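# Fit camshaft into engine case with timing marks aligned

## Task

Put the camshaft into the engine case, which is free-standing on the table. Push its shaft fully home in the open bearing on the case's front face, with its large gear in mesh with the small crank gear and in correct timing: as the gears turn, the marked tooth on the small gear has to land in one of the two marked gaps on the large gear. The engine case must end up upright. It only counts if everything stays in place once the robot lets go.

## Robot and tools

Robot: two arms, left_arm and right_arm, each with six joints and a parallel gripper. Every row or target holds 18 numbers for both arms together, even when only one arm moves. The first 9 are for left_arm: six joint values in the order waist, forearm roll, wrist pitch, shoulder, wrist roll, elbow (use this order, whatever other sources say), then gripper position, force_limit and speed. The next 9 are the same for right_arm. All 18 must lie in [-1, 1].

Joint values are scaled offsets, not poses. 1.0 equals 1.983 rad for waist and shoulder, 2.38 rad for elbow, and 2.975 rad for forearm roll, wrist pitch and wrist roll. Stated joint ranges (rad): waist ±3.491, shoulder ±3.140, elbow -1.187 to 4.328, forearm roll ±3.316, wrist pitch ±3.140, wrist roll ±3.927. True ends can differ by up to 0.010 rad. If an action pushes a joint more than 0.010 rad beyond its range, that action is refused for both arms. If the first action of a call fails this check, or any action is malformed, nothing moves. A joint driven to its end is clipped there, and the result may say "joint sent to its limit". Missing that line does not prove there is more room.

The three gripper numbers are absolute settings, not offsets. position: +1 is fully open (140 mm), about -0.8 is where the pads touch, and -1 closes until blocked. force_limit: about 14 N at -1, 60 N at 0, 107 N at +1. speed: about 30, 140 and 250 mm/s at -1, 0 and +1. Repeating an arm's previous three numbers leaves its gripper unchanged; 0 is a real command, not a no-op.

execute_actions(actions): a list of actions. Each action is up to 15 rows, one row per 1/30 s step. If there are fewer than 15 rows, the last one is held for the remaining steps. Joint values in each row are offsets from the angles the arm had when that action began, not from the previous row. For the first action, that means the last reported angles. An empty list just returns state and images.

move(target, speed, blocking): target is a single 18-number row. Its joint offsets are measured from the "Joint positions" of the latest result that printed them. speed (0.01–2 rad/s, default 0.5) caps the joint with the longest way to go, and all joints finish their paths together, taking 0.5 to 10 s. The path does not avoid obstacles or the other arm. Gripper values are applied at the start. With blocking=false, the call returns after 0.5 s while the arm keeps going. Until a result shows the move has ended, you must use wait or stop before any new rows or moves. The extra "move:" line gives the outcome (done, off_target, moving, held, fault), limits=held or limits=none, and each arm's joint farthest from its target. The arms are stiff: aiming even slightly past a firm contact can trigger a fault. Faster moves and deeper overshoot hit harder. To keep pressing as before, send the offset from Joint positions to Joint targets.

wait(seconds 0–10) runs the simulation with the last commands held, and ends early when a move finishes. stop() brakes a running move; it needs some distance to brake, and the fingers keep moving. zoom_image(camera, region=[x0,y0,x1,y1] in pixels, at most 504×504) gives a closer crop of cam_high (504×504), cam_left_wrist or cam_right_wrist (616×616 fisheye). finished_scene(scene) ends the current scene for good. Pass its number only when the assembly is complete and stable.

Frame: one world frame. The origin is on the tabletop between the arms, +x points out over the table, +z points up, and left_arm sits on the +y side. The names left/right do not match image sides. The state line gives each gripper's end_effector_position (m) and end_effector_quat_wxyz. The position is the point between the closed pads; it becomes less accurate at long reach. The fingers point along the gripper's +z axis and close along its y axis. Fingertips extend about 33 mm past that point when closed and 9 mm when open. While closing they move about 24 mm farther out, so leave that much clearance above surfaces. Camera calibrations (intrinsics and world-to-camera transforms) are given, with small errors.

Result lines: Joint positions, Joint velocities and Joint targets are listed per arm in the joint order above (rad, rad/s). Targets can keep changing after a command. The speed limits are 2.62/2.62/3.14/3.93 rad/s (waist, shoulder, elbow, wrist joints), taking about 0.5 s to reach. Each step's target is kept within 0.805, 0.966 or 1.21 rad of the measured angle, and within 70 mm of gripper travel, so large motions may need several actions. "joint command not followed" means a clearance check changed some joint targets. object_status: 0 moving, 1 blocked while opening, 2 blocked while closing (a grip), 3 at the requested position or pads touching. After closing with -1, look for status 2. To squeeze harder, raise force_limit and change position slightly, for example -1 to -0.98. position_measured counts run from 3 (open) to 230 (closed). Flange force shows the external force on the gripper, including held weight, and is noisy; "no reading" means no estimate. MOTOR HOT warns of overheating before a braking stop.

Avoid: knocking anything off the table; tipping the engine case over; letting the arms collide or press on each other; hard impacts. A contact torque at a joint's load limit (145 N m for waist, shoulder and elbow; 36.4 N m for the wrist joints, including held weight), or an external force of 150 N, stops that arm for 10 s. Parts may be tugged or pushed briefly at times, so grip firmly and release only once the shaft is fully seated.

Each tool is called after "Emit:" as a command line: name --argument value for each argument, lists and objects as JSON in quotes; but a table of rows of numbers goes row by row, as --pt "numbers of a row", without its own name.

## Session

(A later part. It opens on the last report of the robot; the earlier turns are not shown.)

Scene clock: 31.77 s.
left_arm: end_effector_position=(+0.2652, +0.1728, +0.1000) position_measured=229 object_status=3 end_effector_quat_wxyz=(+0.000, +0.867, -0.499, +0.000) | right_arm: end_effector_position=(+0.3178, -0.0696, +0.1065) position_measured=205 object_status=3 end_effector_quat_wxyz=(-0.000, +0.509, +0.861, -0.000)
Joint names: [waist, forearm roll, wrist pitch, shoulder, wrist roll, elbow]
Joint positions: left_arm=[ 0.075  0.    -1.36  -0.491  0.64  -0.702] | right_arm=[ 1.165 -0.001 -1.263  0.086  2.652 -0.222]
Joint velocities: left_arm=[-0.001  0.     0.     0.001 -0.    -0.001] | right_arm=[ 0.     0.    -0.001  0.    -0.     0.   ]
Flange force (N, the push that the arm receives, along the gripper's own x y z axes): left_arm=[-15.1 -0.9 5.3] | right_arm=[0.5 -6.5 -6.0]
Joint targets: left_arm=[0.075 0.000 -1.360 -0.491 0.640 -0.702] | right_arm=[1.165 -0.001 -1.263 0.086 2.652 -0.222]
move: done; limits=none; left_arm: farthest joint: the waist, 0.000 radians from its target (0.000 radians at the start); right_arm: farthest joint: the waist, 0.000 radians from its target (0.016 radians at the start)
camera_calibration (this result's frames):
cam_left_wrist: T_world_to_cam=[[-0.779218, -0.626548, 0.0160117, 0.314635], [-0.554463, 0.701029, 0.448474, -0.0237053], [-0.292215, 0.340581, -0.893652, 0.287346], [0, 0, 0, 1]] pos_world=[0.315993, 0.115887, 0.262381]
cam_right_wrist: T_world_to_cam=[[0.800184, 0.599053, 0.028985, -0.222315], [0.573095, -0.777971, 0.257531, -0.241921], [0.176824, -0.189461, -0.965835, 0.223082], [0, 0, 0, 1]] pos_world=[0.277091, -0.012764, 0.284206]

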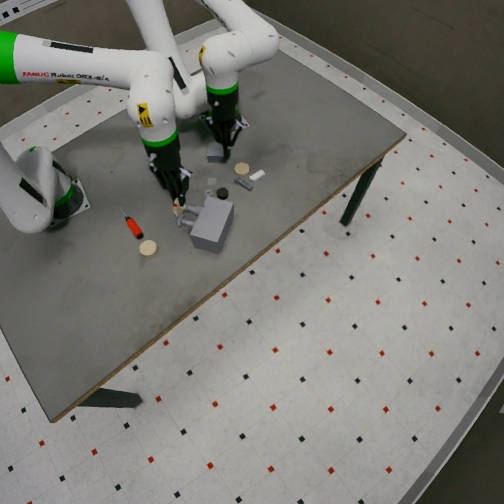

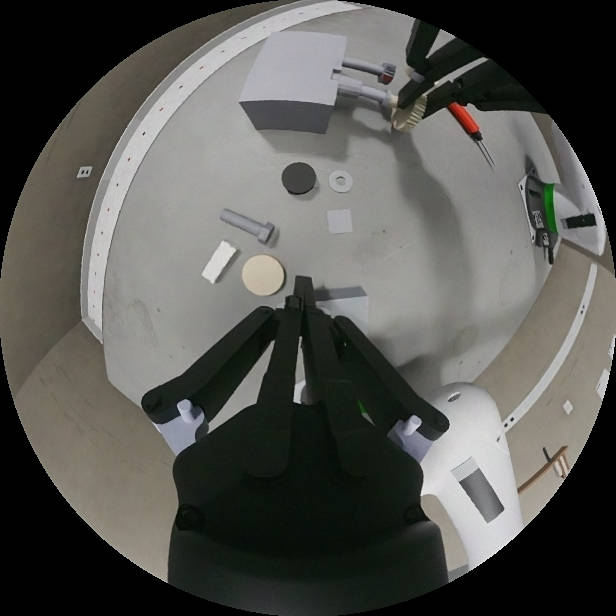

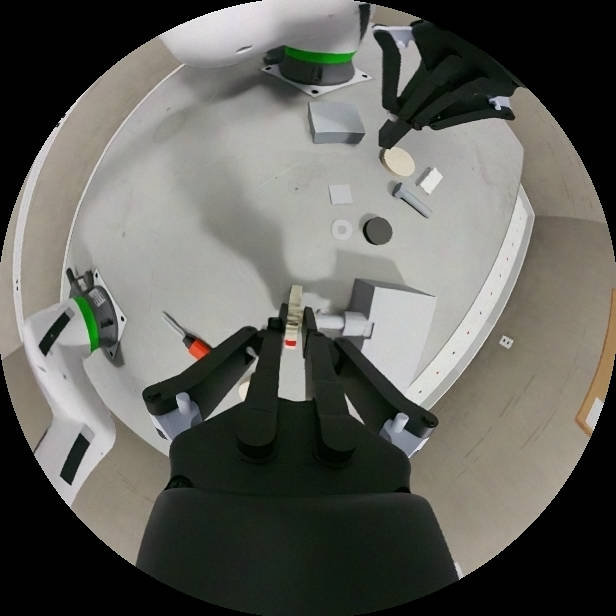

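Emit:
move --target '[0,0,0,0,0,0,-0.8,0,0,0.0017,0,0.0001,-0.0037,-0.0011,-0.0033,-1,0.3,-0.8]' --speed 0.015

Emit:
move --target '[0,0,0,0,0,0,-0.8,0,0,-0.0034,0,-0.0003,0.0074,0.0022,0.0066,-1,0.3,-0.8]' --speed 0.012

Emit:
zoom_image --camera "cam_right_wrist" --region '[280,270,400,360]'

Scene clock: 32.73 s.
left_arm: end_effector_position=(+0.2652, +0.1728, +0.1000) position_measured=229 object_status=3 end_effector_quat_wxyz=(+0.000, +0.867, -0.499, +0.000) | right_arm: end_effector_position=(+0.3151, -0.0711, +0.1065) position_measured=218 object_status=2 end_effector_quat_wxyz=(-0.000, +0.509, +0.861, -0.000)
Joint names: [waist, forearm roll, wrist pitch, shoulder, wrist roll, elbow]
Joint positions: left_arm=[ 0.075  0.    -1.36  -0.491  0.64  -0.702] | right_arm=[ 1.168 -0.001 -1.262  0.079  2.648 -0.23 ]
Joint velocities: left_arm=[-0.001  0.    -0.     0.001 -0.    -0.001] | right_arm=[-0.     0.    -0.001 -0.     0.001  0.   ]
Flange force (N, the push that the arm receives, along the gripper's own x y z axes): left_arm=[-6.3 -3.5 7.6] | right_arm=[-1.3 14.2 -6.5]
Joint targets: left_arm=[0.075 0.000 -1.360 -0.491 0.640 -0.702] | right_arm=[1.168 -0.001 -1.262 0.079 2.648 -0.230]
move: done; limits=none; left_arm: farthest joint: the waist, 0.000 radians from its target (0.000 radians at the start); right_arm: farthest joint: the waist, 0.000 radians from its target (0.004 radians at the start)
camera_calibration (this result's frames):
cam_left_wrist: T_world_to_cam=[[-0.779218, -0.626548, 0.0160116, 0.314635], [-0.554463, 0.701029, 0.448474, -0.0237054], [-0.292215, 0.340581, -0.893652, 0.287346], [0, 0, 0, 1]] pos_world=[0.315993, 0.115887, 0.262381]
cam_right_wrist: T_world_to_cam=[[0.800132, 0.599133, 0.0287896, -0.219226], [0.573192, -0.777867, 0.257633, -0.241546], [0.176751, -0.189638, -0.965814, 0.223332], [0, 0, 0, 1]] pos_world=[0.274388, -0.0141925, 0.284239]

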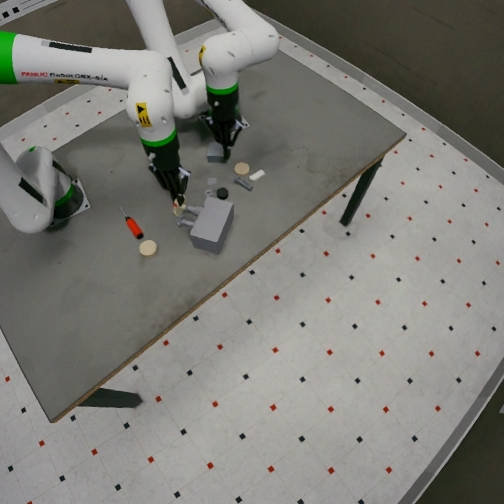

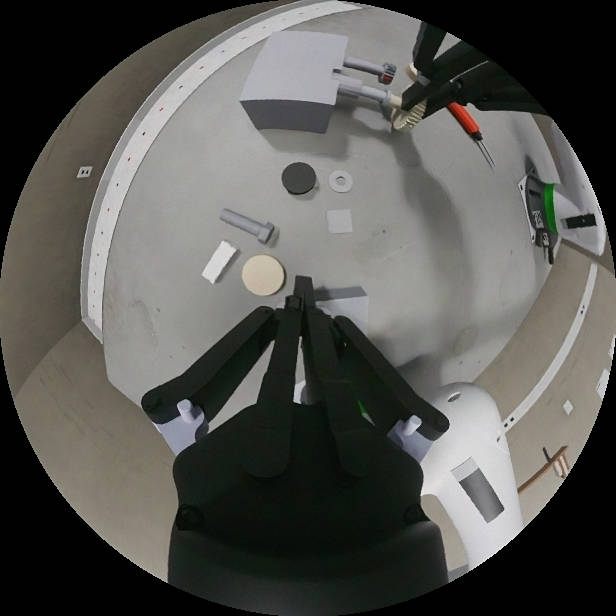

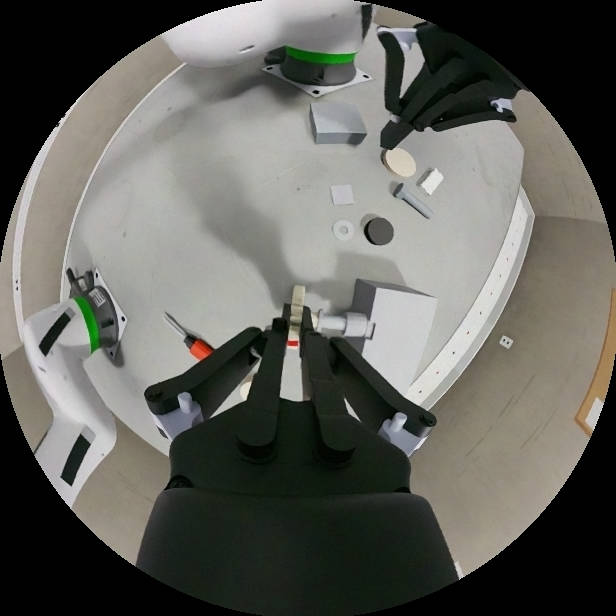

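Scene clock: 34.27 s.
left_arm: end_effector_position=(+0.2652, +0.1728, +0.1000) position_measured=229 object_status=3 end_effector_quat_wxyz=(+0.000, +0.867, -0.499, +0.000) | right_arm: end_effector_position=(+0.3205, -0.0683, +0.1064) position_measured=218 object_status=2 end_effector_quat_wxyz=(-0.000, +0.509, +0.860, -0.000)
Joint names: [waist, forearm roll, wrist pitch, shoulder, wrist roll, elbow]
Joint positions: left_arm=[ 0.075  0.    -1.36  -0.491  0.64  -0.702] | right_arm=[ 1.161 -0.001 -1.263  0.093  2.655 -0.214]
Joint velocities: left_arm=[ 0.002 -0.001  0.001  0.     0.    -0.002] | right_arm=[ 0.     0.002 -0.001  0.    -0.     0.   ]
Flange force (N, the push that the arm receives, along the gripper's own x y z axes): left_arm=[-7.7 -1.4 4.3] | right_arm=[2.0 -11.6 -21.7]
Joint targets: left_arm=[0.075 0.000 -1.360 -0.491 0.640 -0.702] | right_arm=[1.161 -0.001 -1.263 0.093 2.655 -0.214]
move: done; limits=none; left_arm: farthest joint: the waist, 0.000 radians from its target (0.000 radians at the start); right_arm: farthest joint: the waist, 0.000 radians from its target (0.007 radians at the start)
camera_calibration (this result's frames):
cam_left_wrist: T_world_to_cam=[[-0.779218, -0.626549, 0.0160115, 0.314635], [-0.554463, 0.701029, 0.448474, -0.0237052], [-0.292215, 0.340581, -0.893653, 0.287346], [0, 0, 0, 1]] pos_world=[0.315993, 0.115887, 0.262381]
cam_right_wrist: T_world_to_cam=[[0.800246, 0.598973, 0.0289342, -0.225298], [0.573016, -0.77801, 0.257591, -0.2424], [0.176801, -0.189556, -0.965821, 0.222807], [0, 0, 0, 1]] pos_world=[0.2798, -0.0114073, 0.28415]

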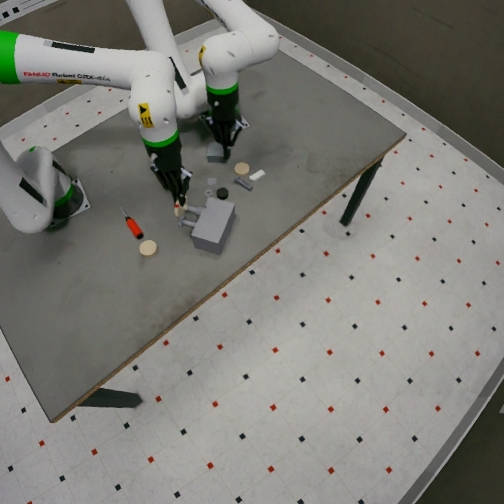

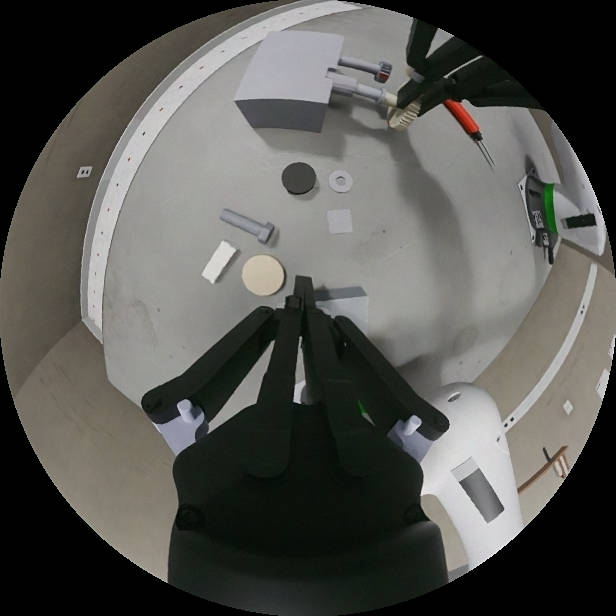

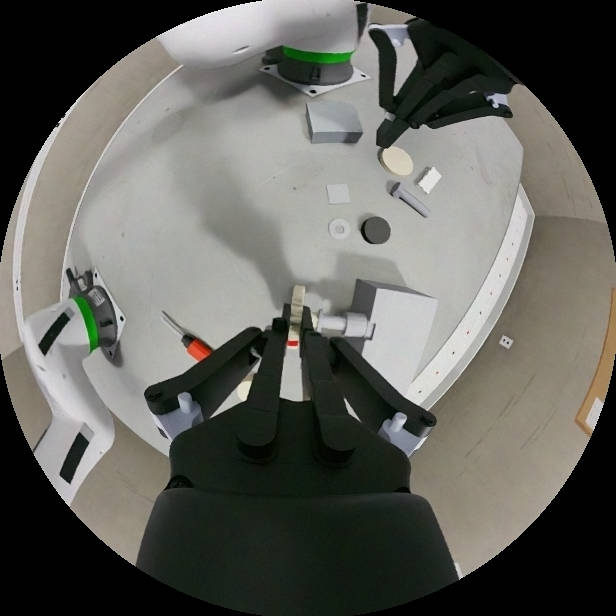

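Region (280, 270, 400, 360) of cam_right_wrist's 616x616 image, scaled by 4.200, with more detail than that image has; it fills the top 378 rows of this view, and the rest is white.

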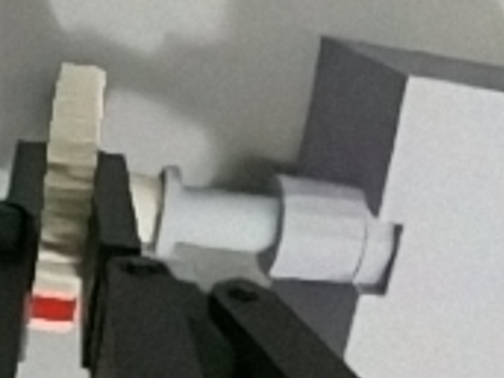

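Emit:
move --target '[0,0,0,0,0,0,-0.8,0,0,0.0013,0,0.0049,-0.0071,-0.0093,-0.00576,-1,0.3,-0.8]' --speed 0.02

Emit:
move --target '[0,0,0,0,0,0,-0.8,0,0,-0.0034,0,-0.0006,0.0073,0.0023,0.0068,-1,0.3,-0.8]' --speed 0.012

Emit:
zoom_image --camera "cam_right_wrist" --region '[280,270,400,360]'

Scene clock: 36.10 s.
left_arm: end_effector_position=(+0.2652, +0.1728, +0.1000) position_measured=229 object_status=3 end_effector_quat_wxyz=(+0.000, +0.867, -0.499, +0.000) | right_arm: end_effector_position=(+0.3195, -0.0677, +0.1071) position_measured=218 object_status=2 end_effector_quat_wxyz=(-0.000, +0.520, +0.854, +0.007)
Joint names: [waist, forearm roll, wrist pitch, shoulder, wrist roll, elbow]
Joint positions: left_arm=[ 0.075  0.    -1.36  -0.491  0.64  -0.702] | right_arm=[ 1.164 -0.001 -1.249  0.079  2.627 -0.228]
Joint velocities: left_arm=[ 0.003  0.     0.001  0.    -0.001 -0.   ] | right_arm=[-0.001 -0.001 -0.001 -0.    -0.    -0.   ]
Flange force (N, the push that the arm receives, along the gripper's own x y z axes): left_arm=[-13.1 -1.0 5.8] | right_arm=[4.3 6.5 8.4]
Joint targets: left_arm=[0.075 0.000 -1.360 -0.491 0.640 -0.702] | right_arm=[1.164 -0.001 -1.249 0.079 2.627 -0.228]
move: done; limits=none; left_arm: farthest joint: the waist, 0.000 radians from its target (0.000 radians at the start); right_arm: farthest joint: the waist, 0.000 radians from its target (0.002 radians at the start)
camera_calibration (this result's frames):
cam_left_wrist: T_world_to_cam=[[-0.779218, -0.626548, 0.0160115, 0.314635], [-0.554463, 0.701029, 0.448474, -0.0237053], [-0.292215, 0.340581, -0.893652, 0.287346], [0, 0, 0, 1]] pos_world=[0.315993, 0.115887, 0.262381]
cam_right_wrist: T_world_to_cam=[[0.814732, 0.578255, 0.0428021, -0.232394], [0.55123, -0.795323, 0.252203, -0.23518], [0.17988, -0.181884, -0.966727, 0.223386], [0, 0, 0, 1]] pos_world=[0.278794, -0.0120307, 0.285213]

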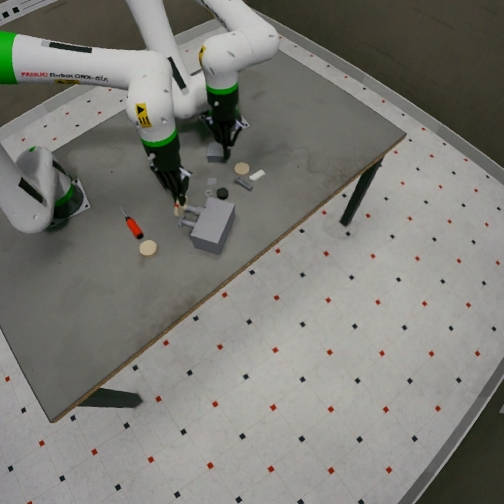

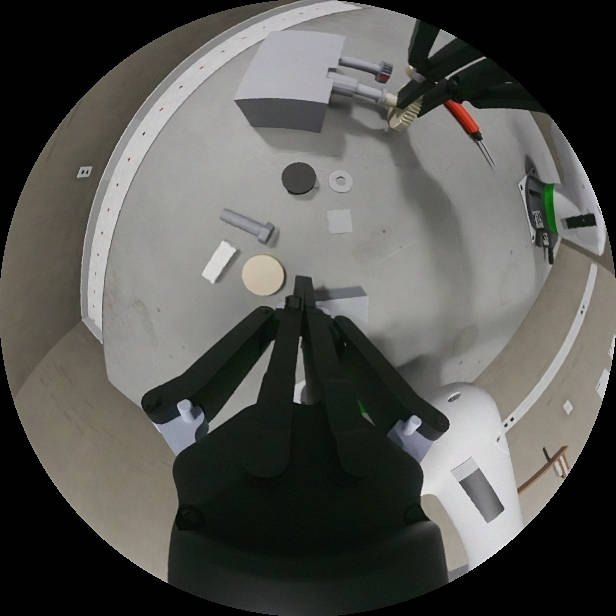

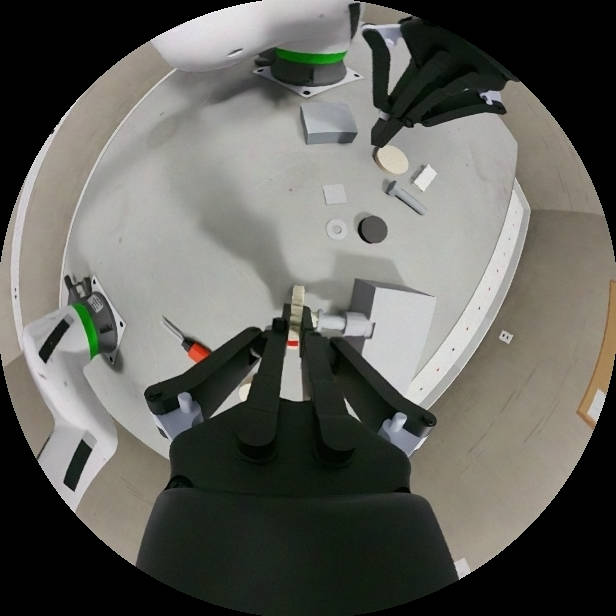

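Scene clock: 37.67 s.
left_arm: end_effector_position=(+0.2652, +0.1728, +0.1000) position_measured=229 object_status=3 end_effector_quat_wxyz=(+0.000, +0.867, -0.499, +0.000) | right_arm: end_effector_position=(+0.3249, -0.0650, +0.1073) position_measured=218 object_status=2 end_effector_quat_wxyz=(+0.000, +0.520, +0.854, +0.007)
Joint names: [waist, forearm roll, wrist pitch, shoulder, wrist roll, elbow]
Joint positions: left_arm=[ 0.075  0.    -1.36  -0.491  0.64  -0.702] | right_arm=[ 1.157 -0.001 -1.251  0.094  2.634 -0.212]
Joint velocities: left_arm=[ 0.002 -0.     0.    -0.    -0.001  0.001] | right_arm=[-0.    -0.001  0.001  0.     0.    -0.   ]
Flange force (N, the push that the arm receives, along the gripper's own x y z axes): left_arm=[-4.7 -1.3 7.4] | right_arm=[0.5 -2.9 6.0]
Joint targets: left_arm=[0.075 0.000 -1.360 -0.491 0.640 -0.702] | right_arm=[1.157 -0.001 -1.251 0.094 2.634 -0.212]
move: done; limits=none; left_arm: farthest joint: the waist, 0.000 radians from its target (0.000 radians at the start); right_arm: farthest joint: the waist, 0.000 radians from its target (0.007 radians at the start)
camera_calibration (this result's frames):
cam_left_wrist: T_world_to_cam=[[-0.779218, -0.626549, 0.0160116, 0.314635], [-0.554463, 0.701029, 0.448474, -0.0237053], [-0.292215, 0.340581, -0.893652, 0.287346], [0, 0, 0, 1]] pos_world=[0.315993, 0.115887, 0.262381]
cam_right_wrist: T_world_to_cam=[[0.814672, 0.578343, 0.0427649, -0.238341], [0.551301, -0.795236, 0.252323, -0.2361], [0.179938, -0.181984, -0.966698, 0.223054], [0, 0, 0, 1]] pos_world=[0.284196, -0.00931988, 0.285392]

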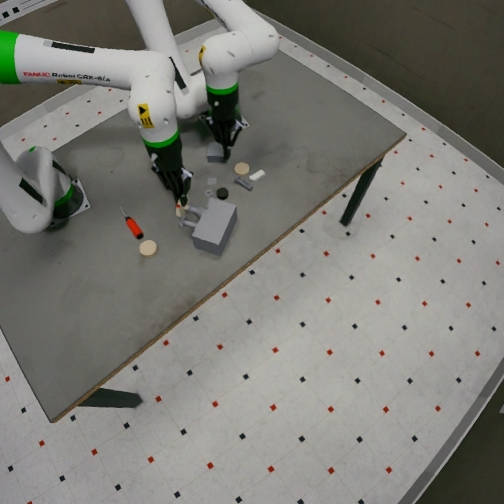

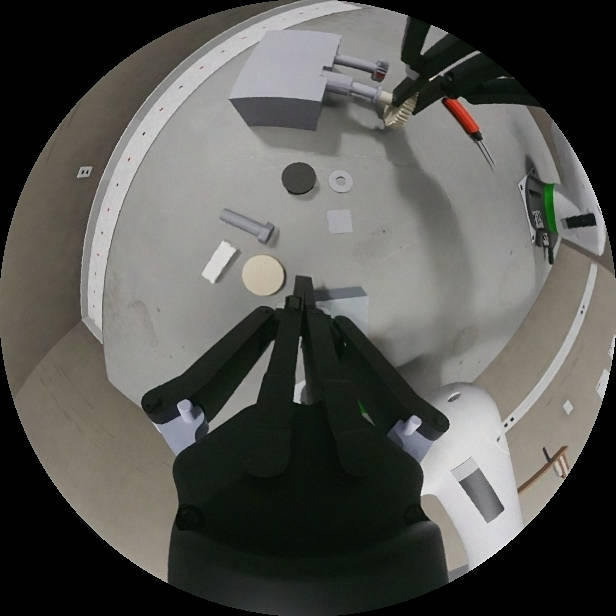

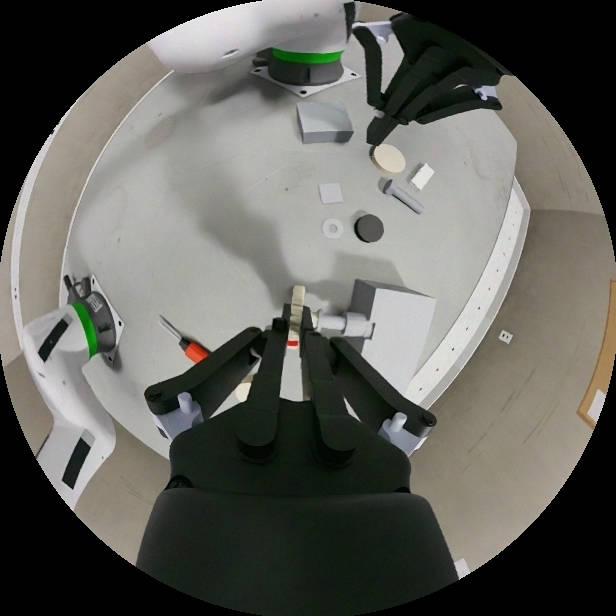

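Region (280, 270, 400, 360) of cam_right_wrist's 616x616 image, scaled by 4.200, with more detail than that image has; it fills the top 378 rows of this view, and the rest is white.

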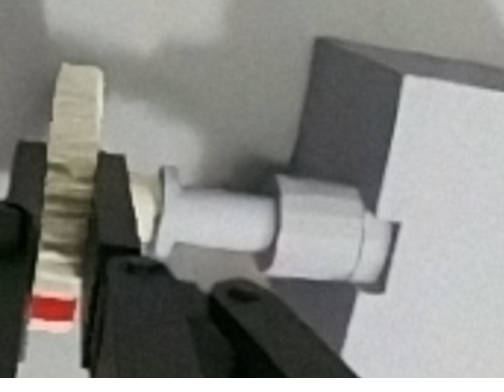

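Emit:
move --target '[0,0,-0.0207,0.3822,0.585,0.3444,0,0,0,0,0,0,0,0,0,-1,0.3,-0.8]' --speed 1

Emit:
move --target '[-0.1286,0,0,0,0,0,0,0,0,0,0,0,0,0,0,-1,0.3,-0.8]' --speed 0.3

Scene clock: 40.30 s.
left_arm: end_effector_position=(+0.5695, +0.1379, +0.1601) position_measured=129 object_status=3 end_effector_quat_wxyz=(+0.000, +0.940, +0.341, -0.000) | right_arm: end_effector_position=(+0.3249, -0.0650, +0.1073) position_measured=218 object_status=2 end_effector_quat_wxyz=(+0.000, +0.520, +0.854, +0.007)
Joint names: [waist, forearm roll, wrist pitch, shoulder, wrist roll, elbow]
Joint positions: left_arm=[ 0.075  0.    -1.422  0.267  2.381  0.118] | right_arm=[ 1.157 -0.001 -1.251  0.094  2.634 -0.212]
Joint velocities: left_arm=[-0.001 -0.001 -0.001 -0.     0.    -0.001] | right_arm=[ 0.     0.001  0.     0.    -0.    -0.   ]
Flange force (N, the push that the arm receives, along the gripper's own x y z axes): left_arm=[0.4 -6.9 4.9] | right_arm=[1.4 -1.1 6.5]
Joint targets: left_arm=[0.075 0.000 -1.422 0.267 2.381 0.118] | right_arm=[1.157 -0.001 -1.251 0.094 2.634 -0.212]
move: done; limits=none; left_arm: farthest joint: the waist, 0.000 radians from its target (0.000 radians at the start); right_arm: farthest joint: the waist, 0.000 radians from its target (0.000 radians at the start)
camera_calibration (this result's frames):
cam_left_wrist: T_world_to_cam=[[0.749036, -0.662339, 0.0159008, -0.336461], [-0.59731, -0.664723, 0.448736, 0.355274], [-0.286646, -0.345617, -0.893523, 0.533224], [0, 0, 0, 1]] pos_world=[0.617076, 0.197599, 0.322373]
cam_right_wrist: T_world_to_cam=[[0.814673, 0.578342, 0.042765, -0.238343], [0.551299, -0.795237, 0.252323, -0.2361], [0.179937, -0.181984, -0.966698, 0.223054], [0, 0, 0, 1]] pos_world=[0.284198, -0.00931948, 0.285392]

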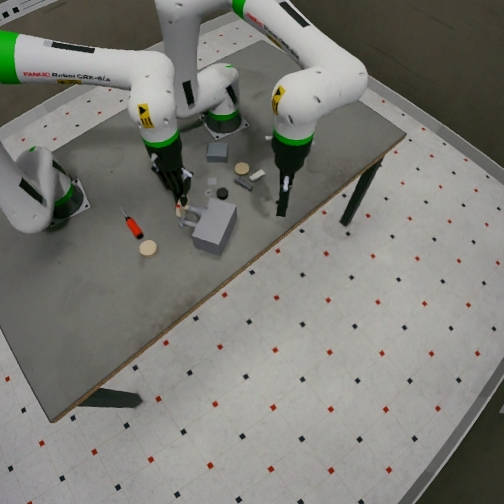

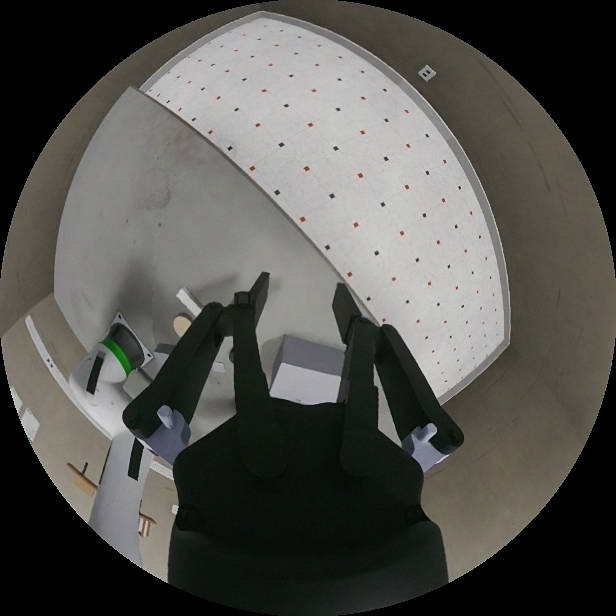

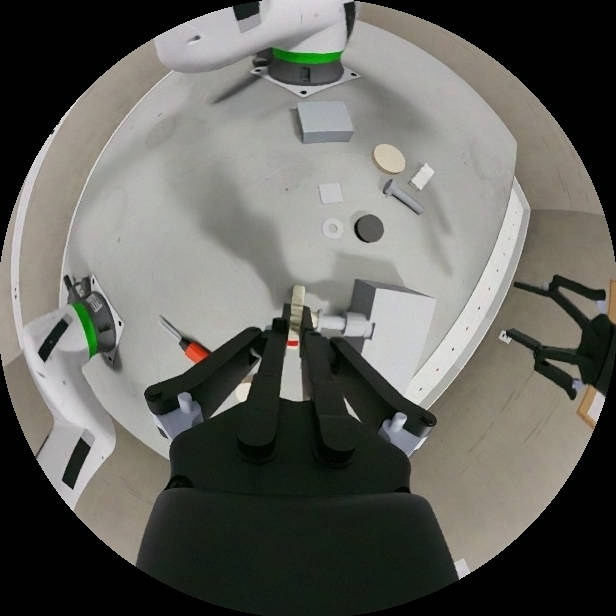

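Scene clock: 41.50 s.
left_arm: end_effector_position=(+0.5049, +0.0141, +0.1601) position_measured=129 object_status=3 end_effector_quat_wxyz=(+0.000, +0.976, +0.219, -0.000) | right_arm: end_effector_position=(+0.3249, -0.0650, +0.1073) position_measured=218 object_status=2 end_effector_quat_wxyz=(+0.000, +0.520, +0.854, +0.007)
Joint names: [waist, forearm roll, wrist pitch, shoulder, wrist roll, elbow]
Joint positions: left_arm=[-0.18   0.    -1.422  0.267  2.381  0.118] | right_arm=[ 1.157 -0.001 -1.251  0.094  2.634 -0.212]
Joint velocities: left_arm=[-0.001  0.     0.001 -0.001 -0.001  0.   ] | right_arm=[-0.    -0.002  0.003 -0.     0.    -0.   ]
Flange force (N, the push that the arm receives, along the gripper's own x y z axes): left_arm=[-2.3 -3.9 6.2] | right_arm=[0.4 -4.1 6.3]
Joint targets: left_arm=[-0.180 0.000 -1.422 0.267 2.381 0.118] | right_arm=[1.157 -0.001 -1.251 0.094 2.634 -0.212]
move: done; limits=none; left_arm: farthest joint: the waist, 0.000 radians from its target (0.255 radians at the start); right_arm: farthest joint: the waist, 0.000 radians from its target (0.000 radians at the start)
camera_calibration (this result's frames):
cam_left_wrist: T_world_to_cam=[[0.557728, -0.829871, 0.0158947, -0.271114], [-0.745674, -0.492547, 0.44874, 0.306881], [-0.364568, -0.262127, -0.893521, 0.510082], [0, 0, 0, 1]] pos_world=[0.566001, 0.0598701, 0.322368]
cam_right_wrist: T_world_to_cam=[[0.814673, 0.578342, 0.0427647, -0.238343], [0.551299, -0.795237, 0.252323, -0.2361], [0.179937, -0.181984, -0.966698, 0.223054], [0, 0, 0, 1]] pos_world=[0.284198, -0.00931953, 0.285391]

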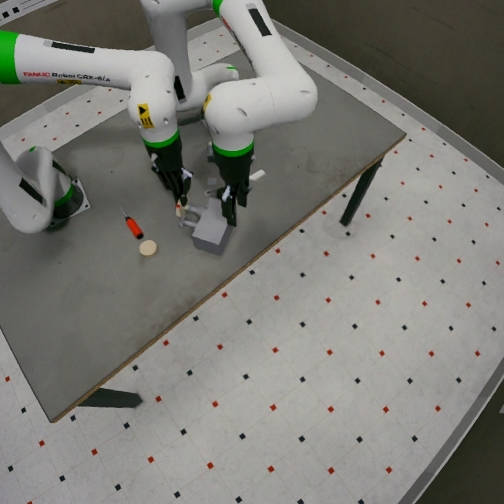

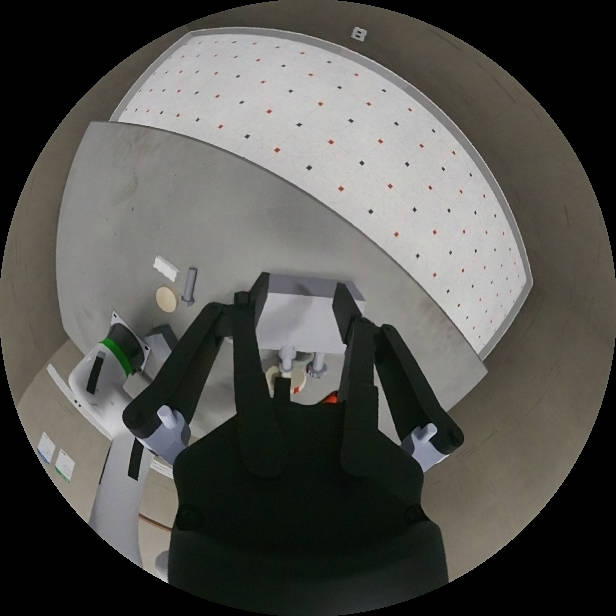

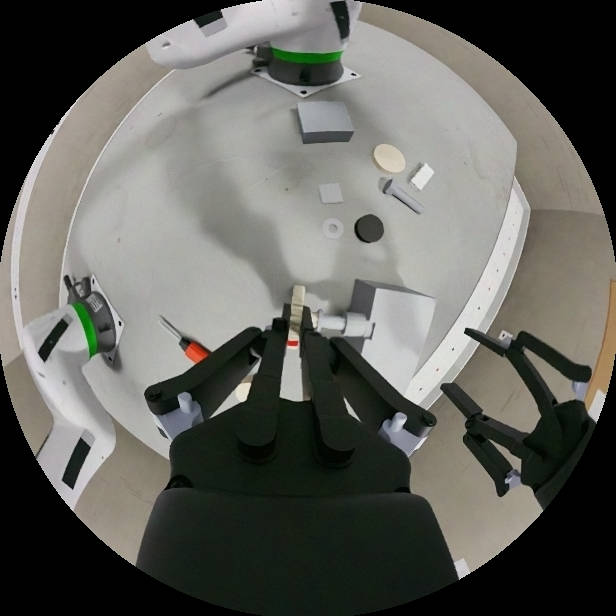

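Emit:
move --target '[-0.013,0,0.0677,0.0275,0.026,-0.0616,0,0,0,0,0,0,0,0,0,-1,0.3,-0.8]' --speed 0.15

Scene clock: 43.37 s.
left_arm: end_effector_position=(+0.4968, +0.0026, +0.0699) position_measured=129 object_status=3 end_effector_quat_wxyz=(+0.000, +0.970, +0.244, +0.000) | right_arm: end_effector_position=(+0.3249, -0.0650, +0.1073) position_measured=218 object_status=2 end_effector_quat_wxyz=(+0.000, +0.520, +0.854, +0.007)
Joint names: [waist, forearm roll, wrist pitch, shoulder, wrist roll, elbow]
Joint positions: left_arm=[-0.206  0.    -1.22   0.322  2.458 -0.029] | right_arm=[ 1.157 -0.001 -1.251  0.094  2.634 -0.212]
Joint velocities: left_arm=[ 0.001  0.     0.     0.001 -0.     0.001] | right_arm=[-0.    -0.001  0.     0.     0.     0.   ]
Flange force (N, the push that the arm receives, along the gripper's own x y z axes): left_arm=[0.8 -8.5 6.7] | right_arm=[0.4 -3.3 5.7]
Joint targets: left_arm=[-0.206 0.000 -1.220 0.322 2.458 -0.029] | right_arm=[1.157 -0.001 -1.251 0.094 2.634 -0.212]
move: done; limits=none; left_arm: farthest joint: the waist, 0.000 radians from its target (0.026 radians at the start); right_arm: farthest joint: the waist, 0.000 radians from its target (0.000 radians at the start)
camera_calibration (this result's frames):
cam_left_wrist: T_world_to_cam=[[0.599796, -0.799991, 0.016075, -0.295748], [-0.719362, -0.530329, 0.448631, 0.322642], [-0.350376, -0.280651, -0.893573, 0.416536], [0, 0, 0, 1]] pos_world=[0.555429, 0.0514116, 0.232212]
cam_right_wrist: T_world_to_cam=[[0.814673, 0.578342, 0.0427648, -0.238343], [0.551299, -0.795237, 0.252323, -0.2361], [0.179937, -0.181984, -0.966698, 0.223054], [0, 0, 0, 1]] pos_world=[0.284198, -0.00931951, 0.285392]

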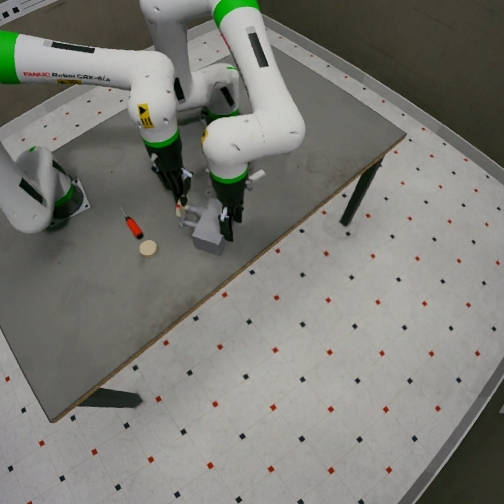

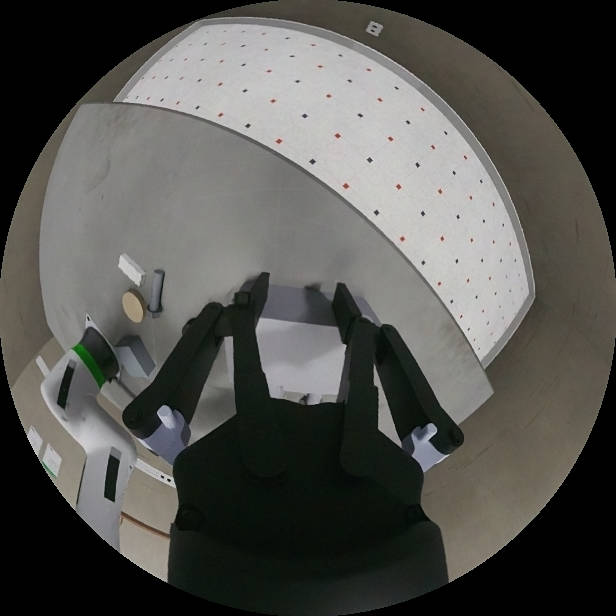

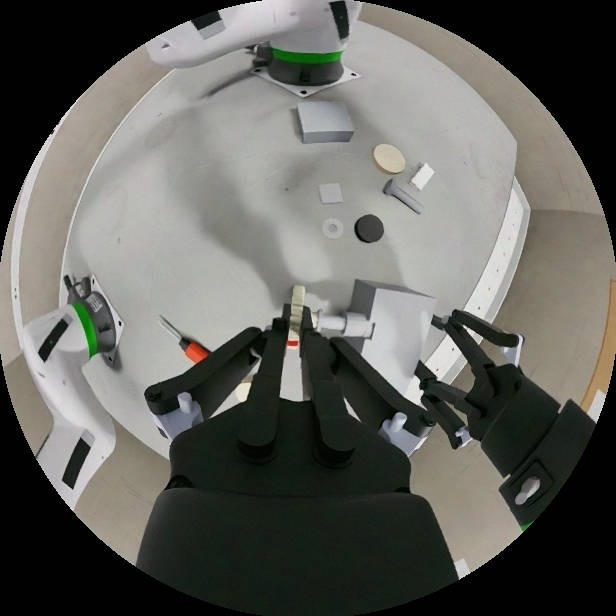

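Emit:
move --target '[0,0,0,0,0,0,0,0,0,-0.0022,0,0.0001,0.005,0.0015,0.0041,-1,0.3,-0.8]' --speed 0.01

Emit:
zoom_image --camera "cam_right_wrist" --region '[280,270,400,360]'

Scene clock: 44.77 s.
left_arm: end_effector_position=(+0.4969, +0.0025, +0.0699) position_measured=129 object_status=3 end_effector_quat_wxyz=(+0.000, +0.970, +0.244, +0.000) | right_arm: end_effector_position=(+0.3284, -0.0633, +0.1068) position_measured=218 object_status=2 end_effector_quat_wxyz=(+0.000, +0.520, +0.854, +0.007)
Joint names: [waist, forearm roll, wrist pitch, shoulder, wrist roll, elbow]
Joint positions: left_arm=[-0.206  0.    -1.22   0.322  2.458 -0.029] | right_arm=[ 1.153 -0.001 -1.251  0.104  2.638 -0.202]
Joint velocities: left_arm=[-0.002  0.001 -0.001 -0.    -0.001  0.001] | right_arm=[-0.    -0.001  0.001  0.     0.     0.   ]
Flange force (N, the push that the arm receives, along the gripper's own x y z axes): left_arm=[45.2 4.3 3.9] | right_arm=[9.0 -55.3 -38.2]
Joint targets: left_arm=[-0.206 0.000 -1.220 0.322 2.458 -0.029] | right_arm=[1.153 -0.001 -1.250 0.104 2.638 -0.202]
move: done; limits=none; left_arm: farthest joint: the waist, 0.000 radians from its target (0.000 radians at the start); right_arm: farthest joint: the waist, 0.000 radians from its target (0.005 radians at the start)
camera_calibration (this result's frames):
cam_left_wrist: T_world_to_cam=[[0.599814, -0.799974, 0.0162541, -0.295844], [-0.719434, -0.530312, 0.448535, 0.322708], [-0.350197, -0.280731, -0.893617, 0.416496], [0, 0, 0, 1]] pos_world=[0.555474, 0.0513922, 0.23225]
cam_right_wrist: T_world_to_cam=[[0.81464, 0.578412, 0.0424313, -0.242073], [0.551415, -0.795133, 0.2524, -0.236585], [0.17973, -0.182218, -0.966692, 0.222328], [0, 0, 0, 1]] pos_world=[0.2877, -0.00758599, 0.284908]

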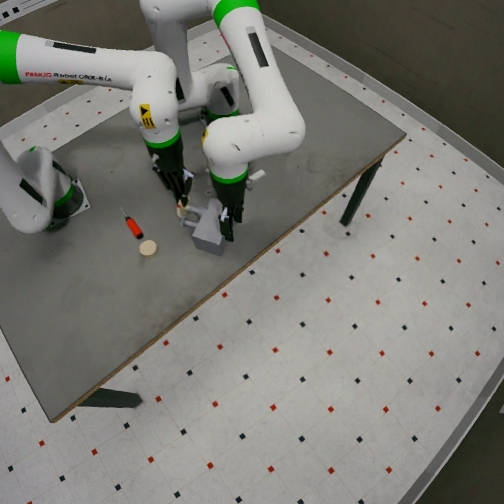

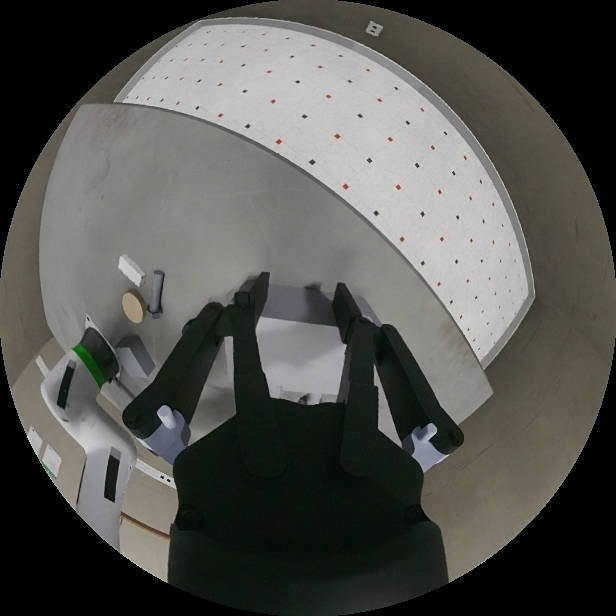

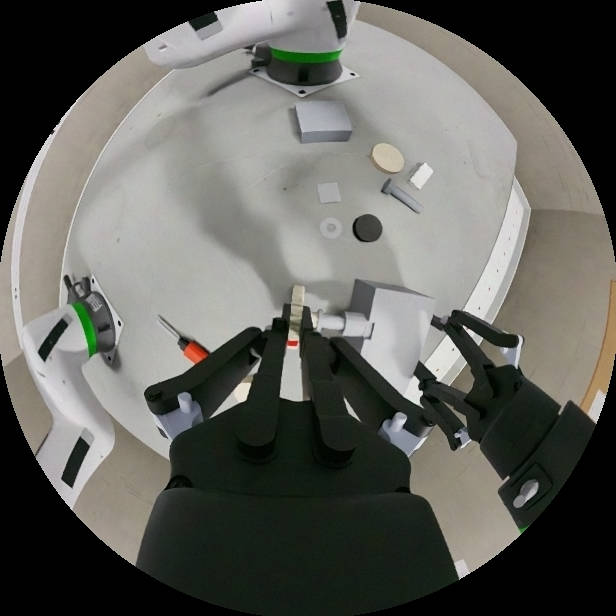

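Region (280, 270, 400, 360) of cam_right_wrist's 616x616 image, scaled by 4.200, with more detail than that image has; it fills the top 378 rows of this view, and the rest is white.

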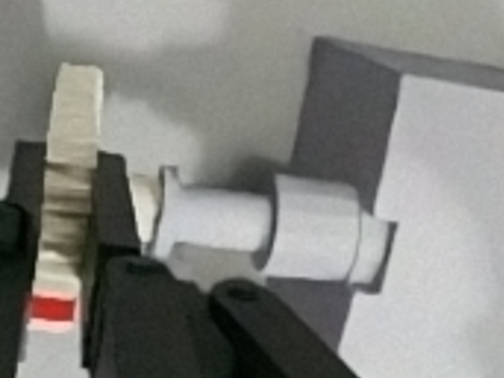

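Emit:
move --target '[0,0,0,0,0,0,0,0,0,0.0041,0,0,-0.0058,-0.0128,-0.0049,-1,0.3,-0.8]' --speed 0.03

Emit:
zoom_image --camera "cam_right_wrist" --region '[280,270,400,360]'

Emit:
zoom_image --camera "cam_high" --region '[165,190,225,235]'

Scene clock: 46.50 s.
left_arm: end_effector_position=(+0.4969, +0.0025, +0.0699) position_measured=129 object_status=3 end_effector_quat_wxyz=(+0.000, +0.970, +0.244, +0.000) | right_arm: end_effector_position=(+0.3232, -0.0643, +0.1072) position_measured=218 object_status=2 end_effector_quat_wxyz=(-0.000, +0.533, +0.846, +0.007)
Joint names: [waist, forearm roll, wrist pitch, shoulder, wrist roll, elbow]
Joint positions: left_arm=[-0.206  0.    -1.22   0.322  2.458 -0.029] | right_arm=[ 1.161 -0.001 -1.251  0.092  2.6   -0.214]
Joint velocities: left_arm=[-0.001  0.001  0.001  0.001  0.     0.   ] | right_arm=[-0.    -0.003  0.001  0.     0.001  0.   ]
Flange force (N, the push that the arm receives, along the gripper's own x y z axes): left_arm=[-1.2 -9.3 6.1] | right_arm=[0.2 7.3 8.1]
Joint targets: left_arm=[-0.206 0.000 -1.220 0.322 2.458 -0.029] | right_arm=[1.161 -0.001 -1.251 0.092 2.600 -0.214]
move: done; limits=none; left_arm: farthest joint: the waist, 0.000 radians from its target (0.000 radians at the start); right_arm: farthest joint: the wrist roll, 0.001 radians from its target (0.039 radians at the start)
camera_calibration (this result's frames):
cam_left_wrist: T_world_to_cam=[[0.599814, -0.799974, 0.0162542, -0.295844], [-0.719434, -0.530312, 0.448535, 0.322708], [-0.350197, -0.280732, -0.893617, 0.416496], [0, 0, 0, 1]] pos_world=[0.555474, 0.0513922, 0.23225]
cam_right_wrist: T_world_to_cam=[[0.831621, 0.553752, 0.0420075, -0.244309], [0.527508, -0.811323, 0.251973, -0.227944], [0.173612, -0.187387, -0.966822, 0.225095], [0, 0, 0, 1]] pos_world=[0.284336, -0.00746963, 0.285325]

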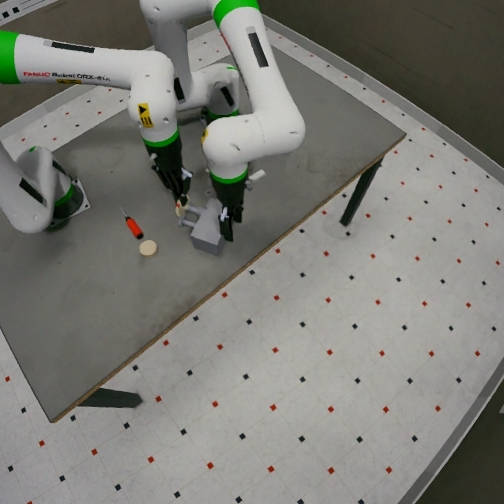

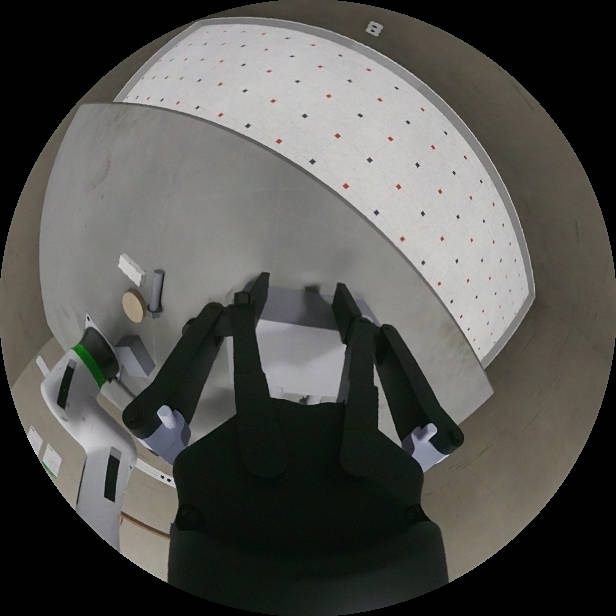

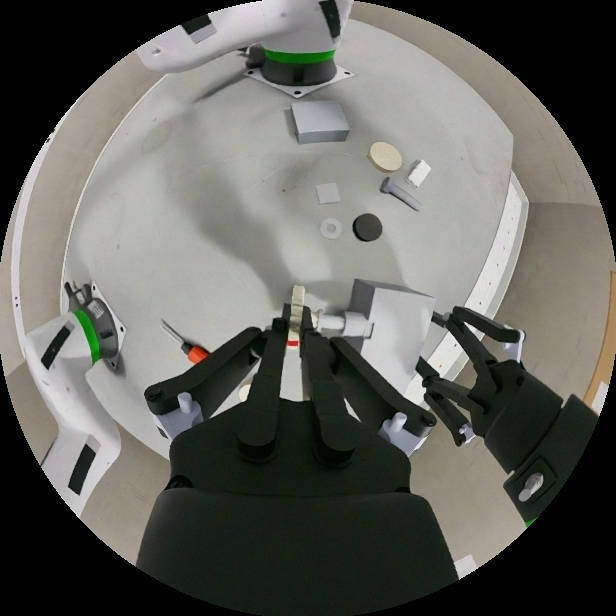

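Region (280, 270, 400, 360) of cam_right_wrist's 616x616 image, scaled by 4.200, with more detail than that image has; it fills the top 378 rows of this view, and the rest is white.

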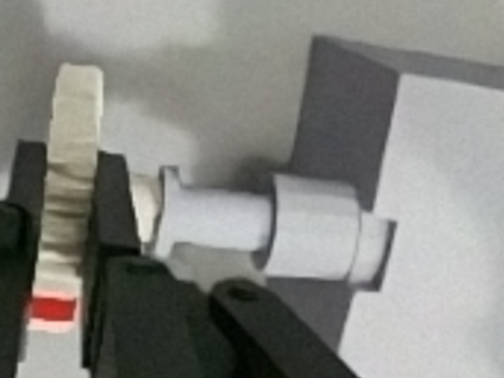

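Region (165, 190, 225, 235) of cam_high's 504x504 image, scaled by 8.400, with more detail than that image has; it fills the top 378 rows of this view, and the rest is white.

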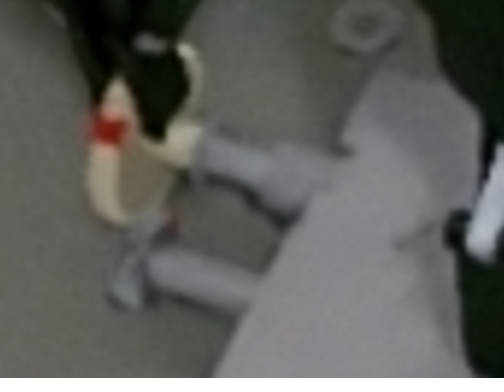

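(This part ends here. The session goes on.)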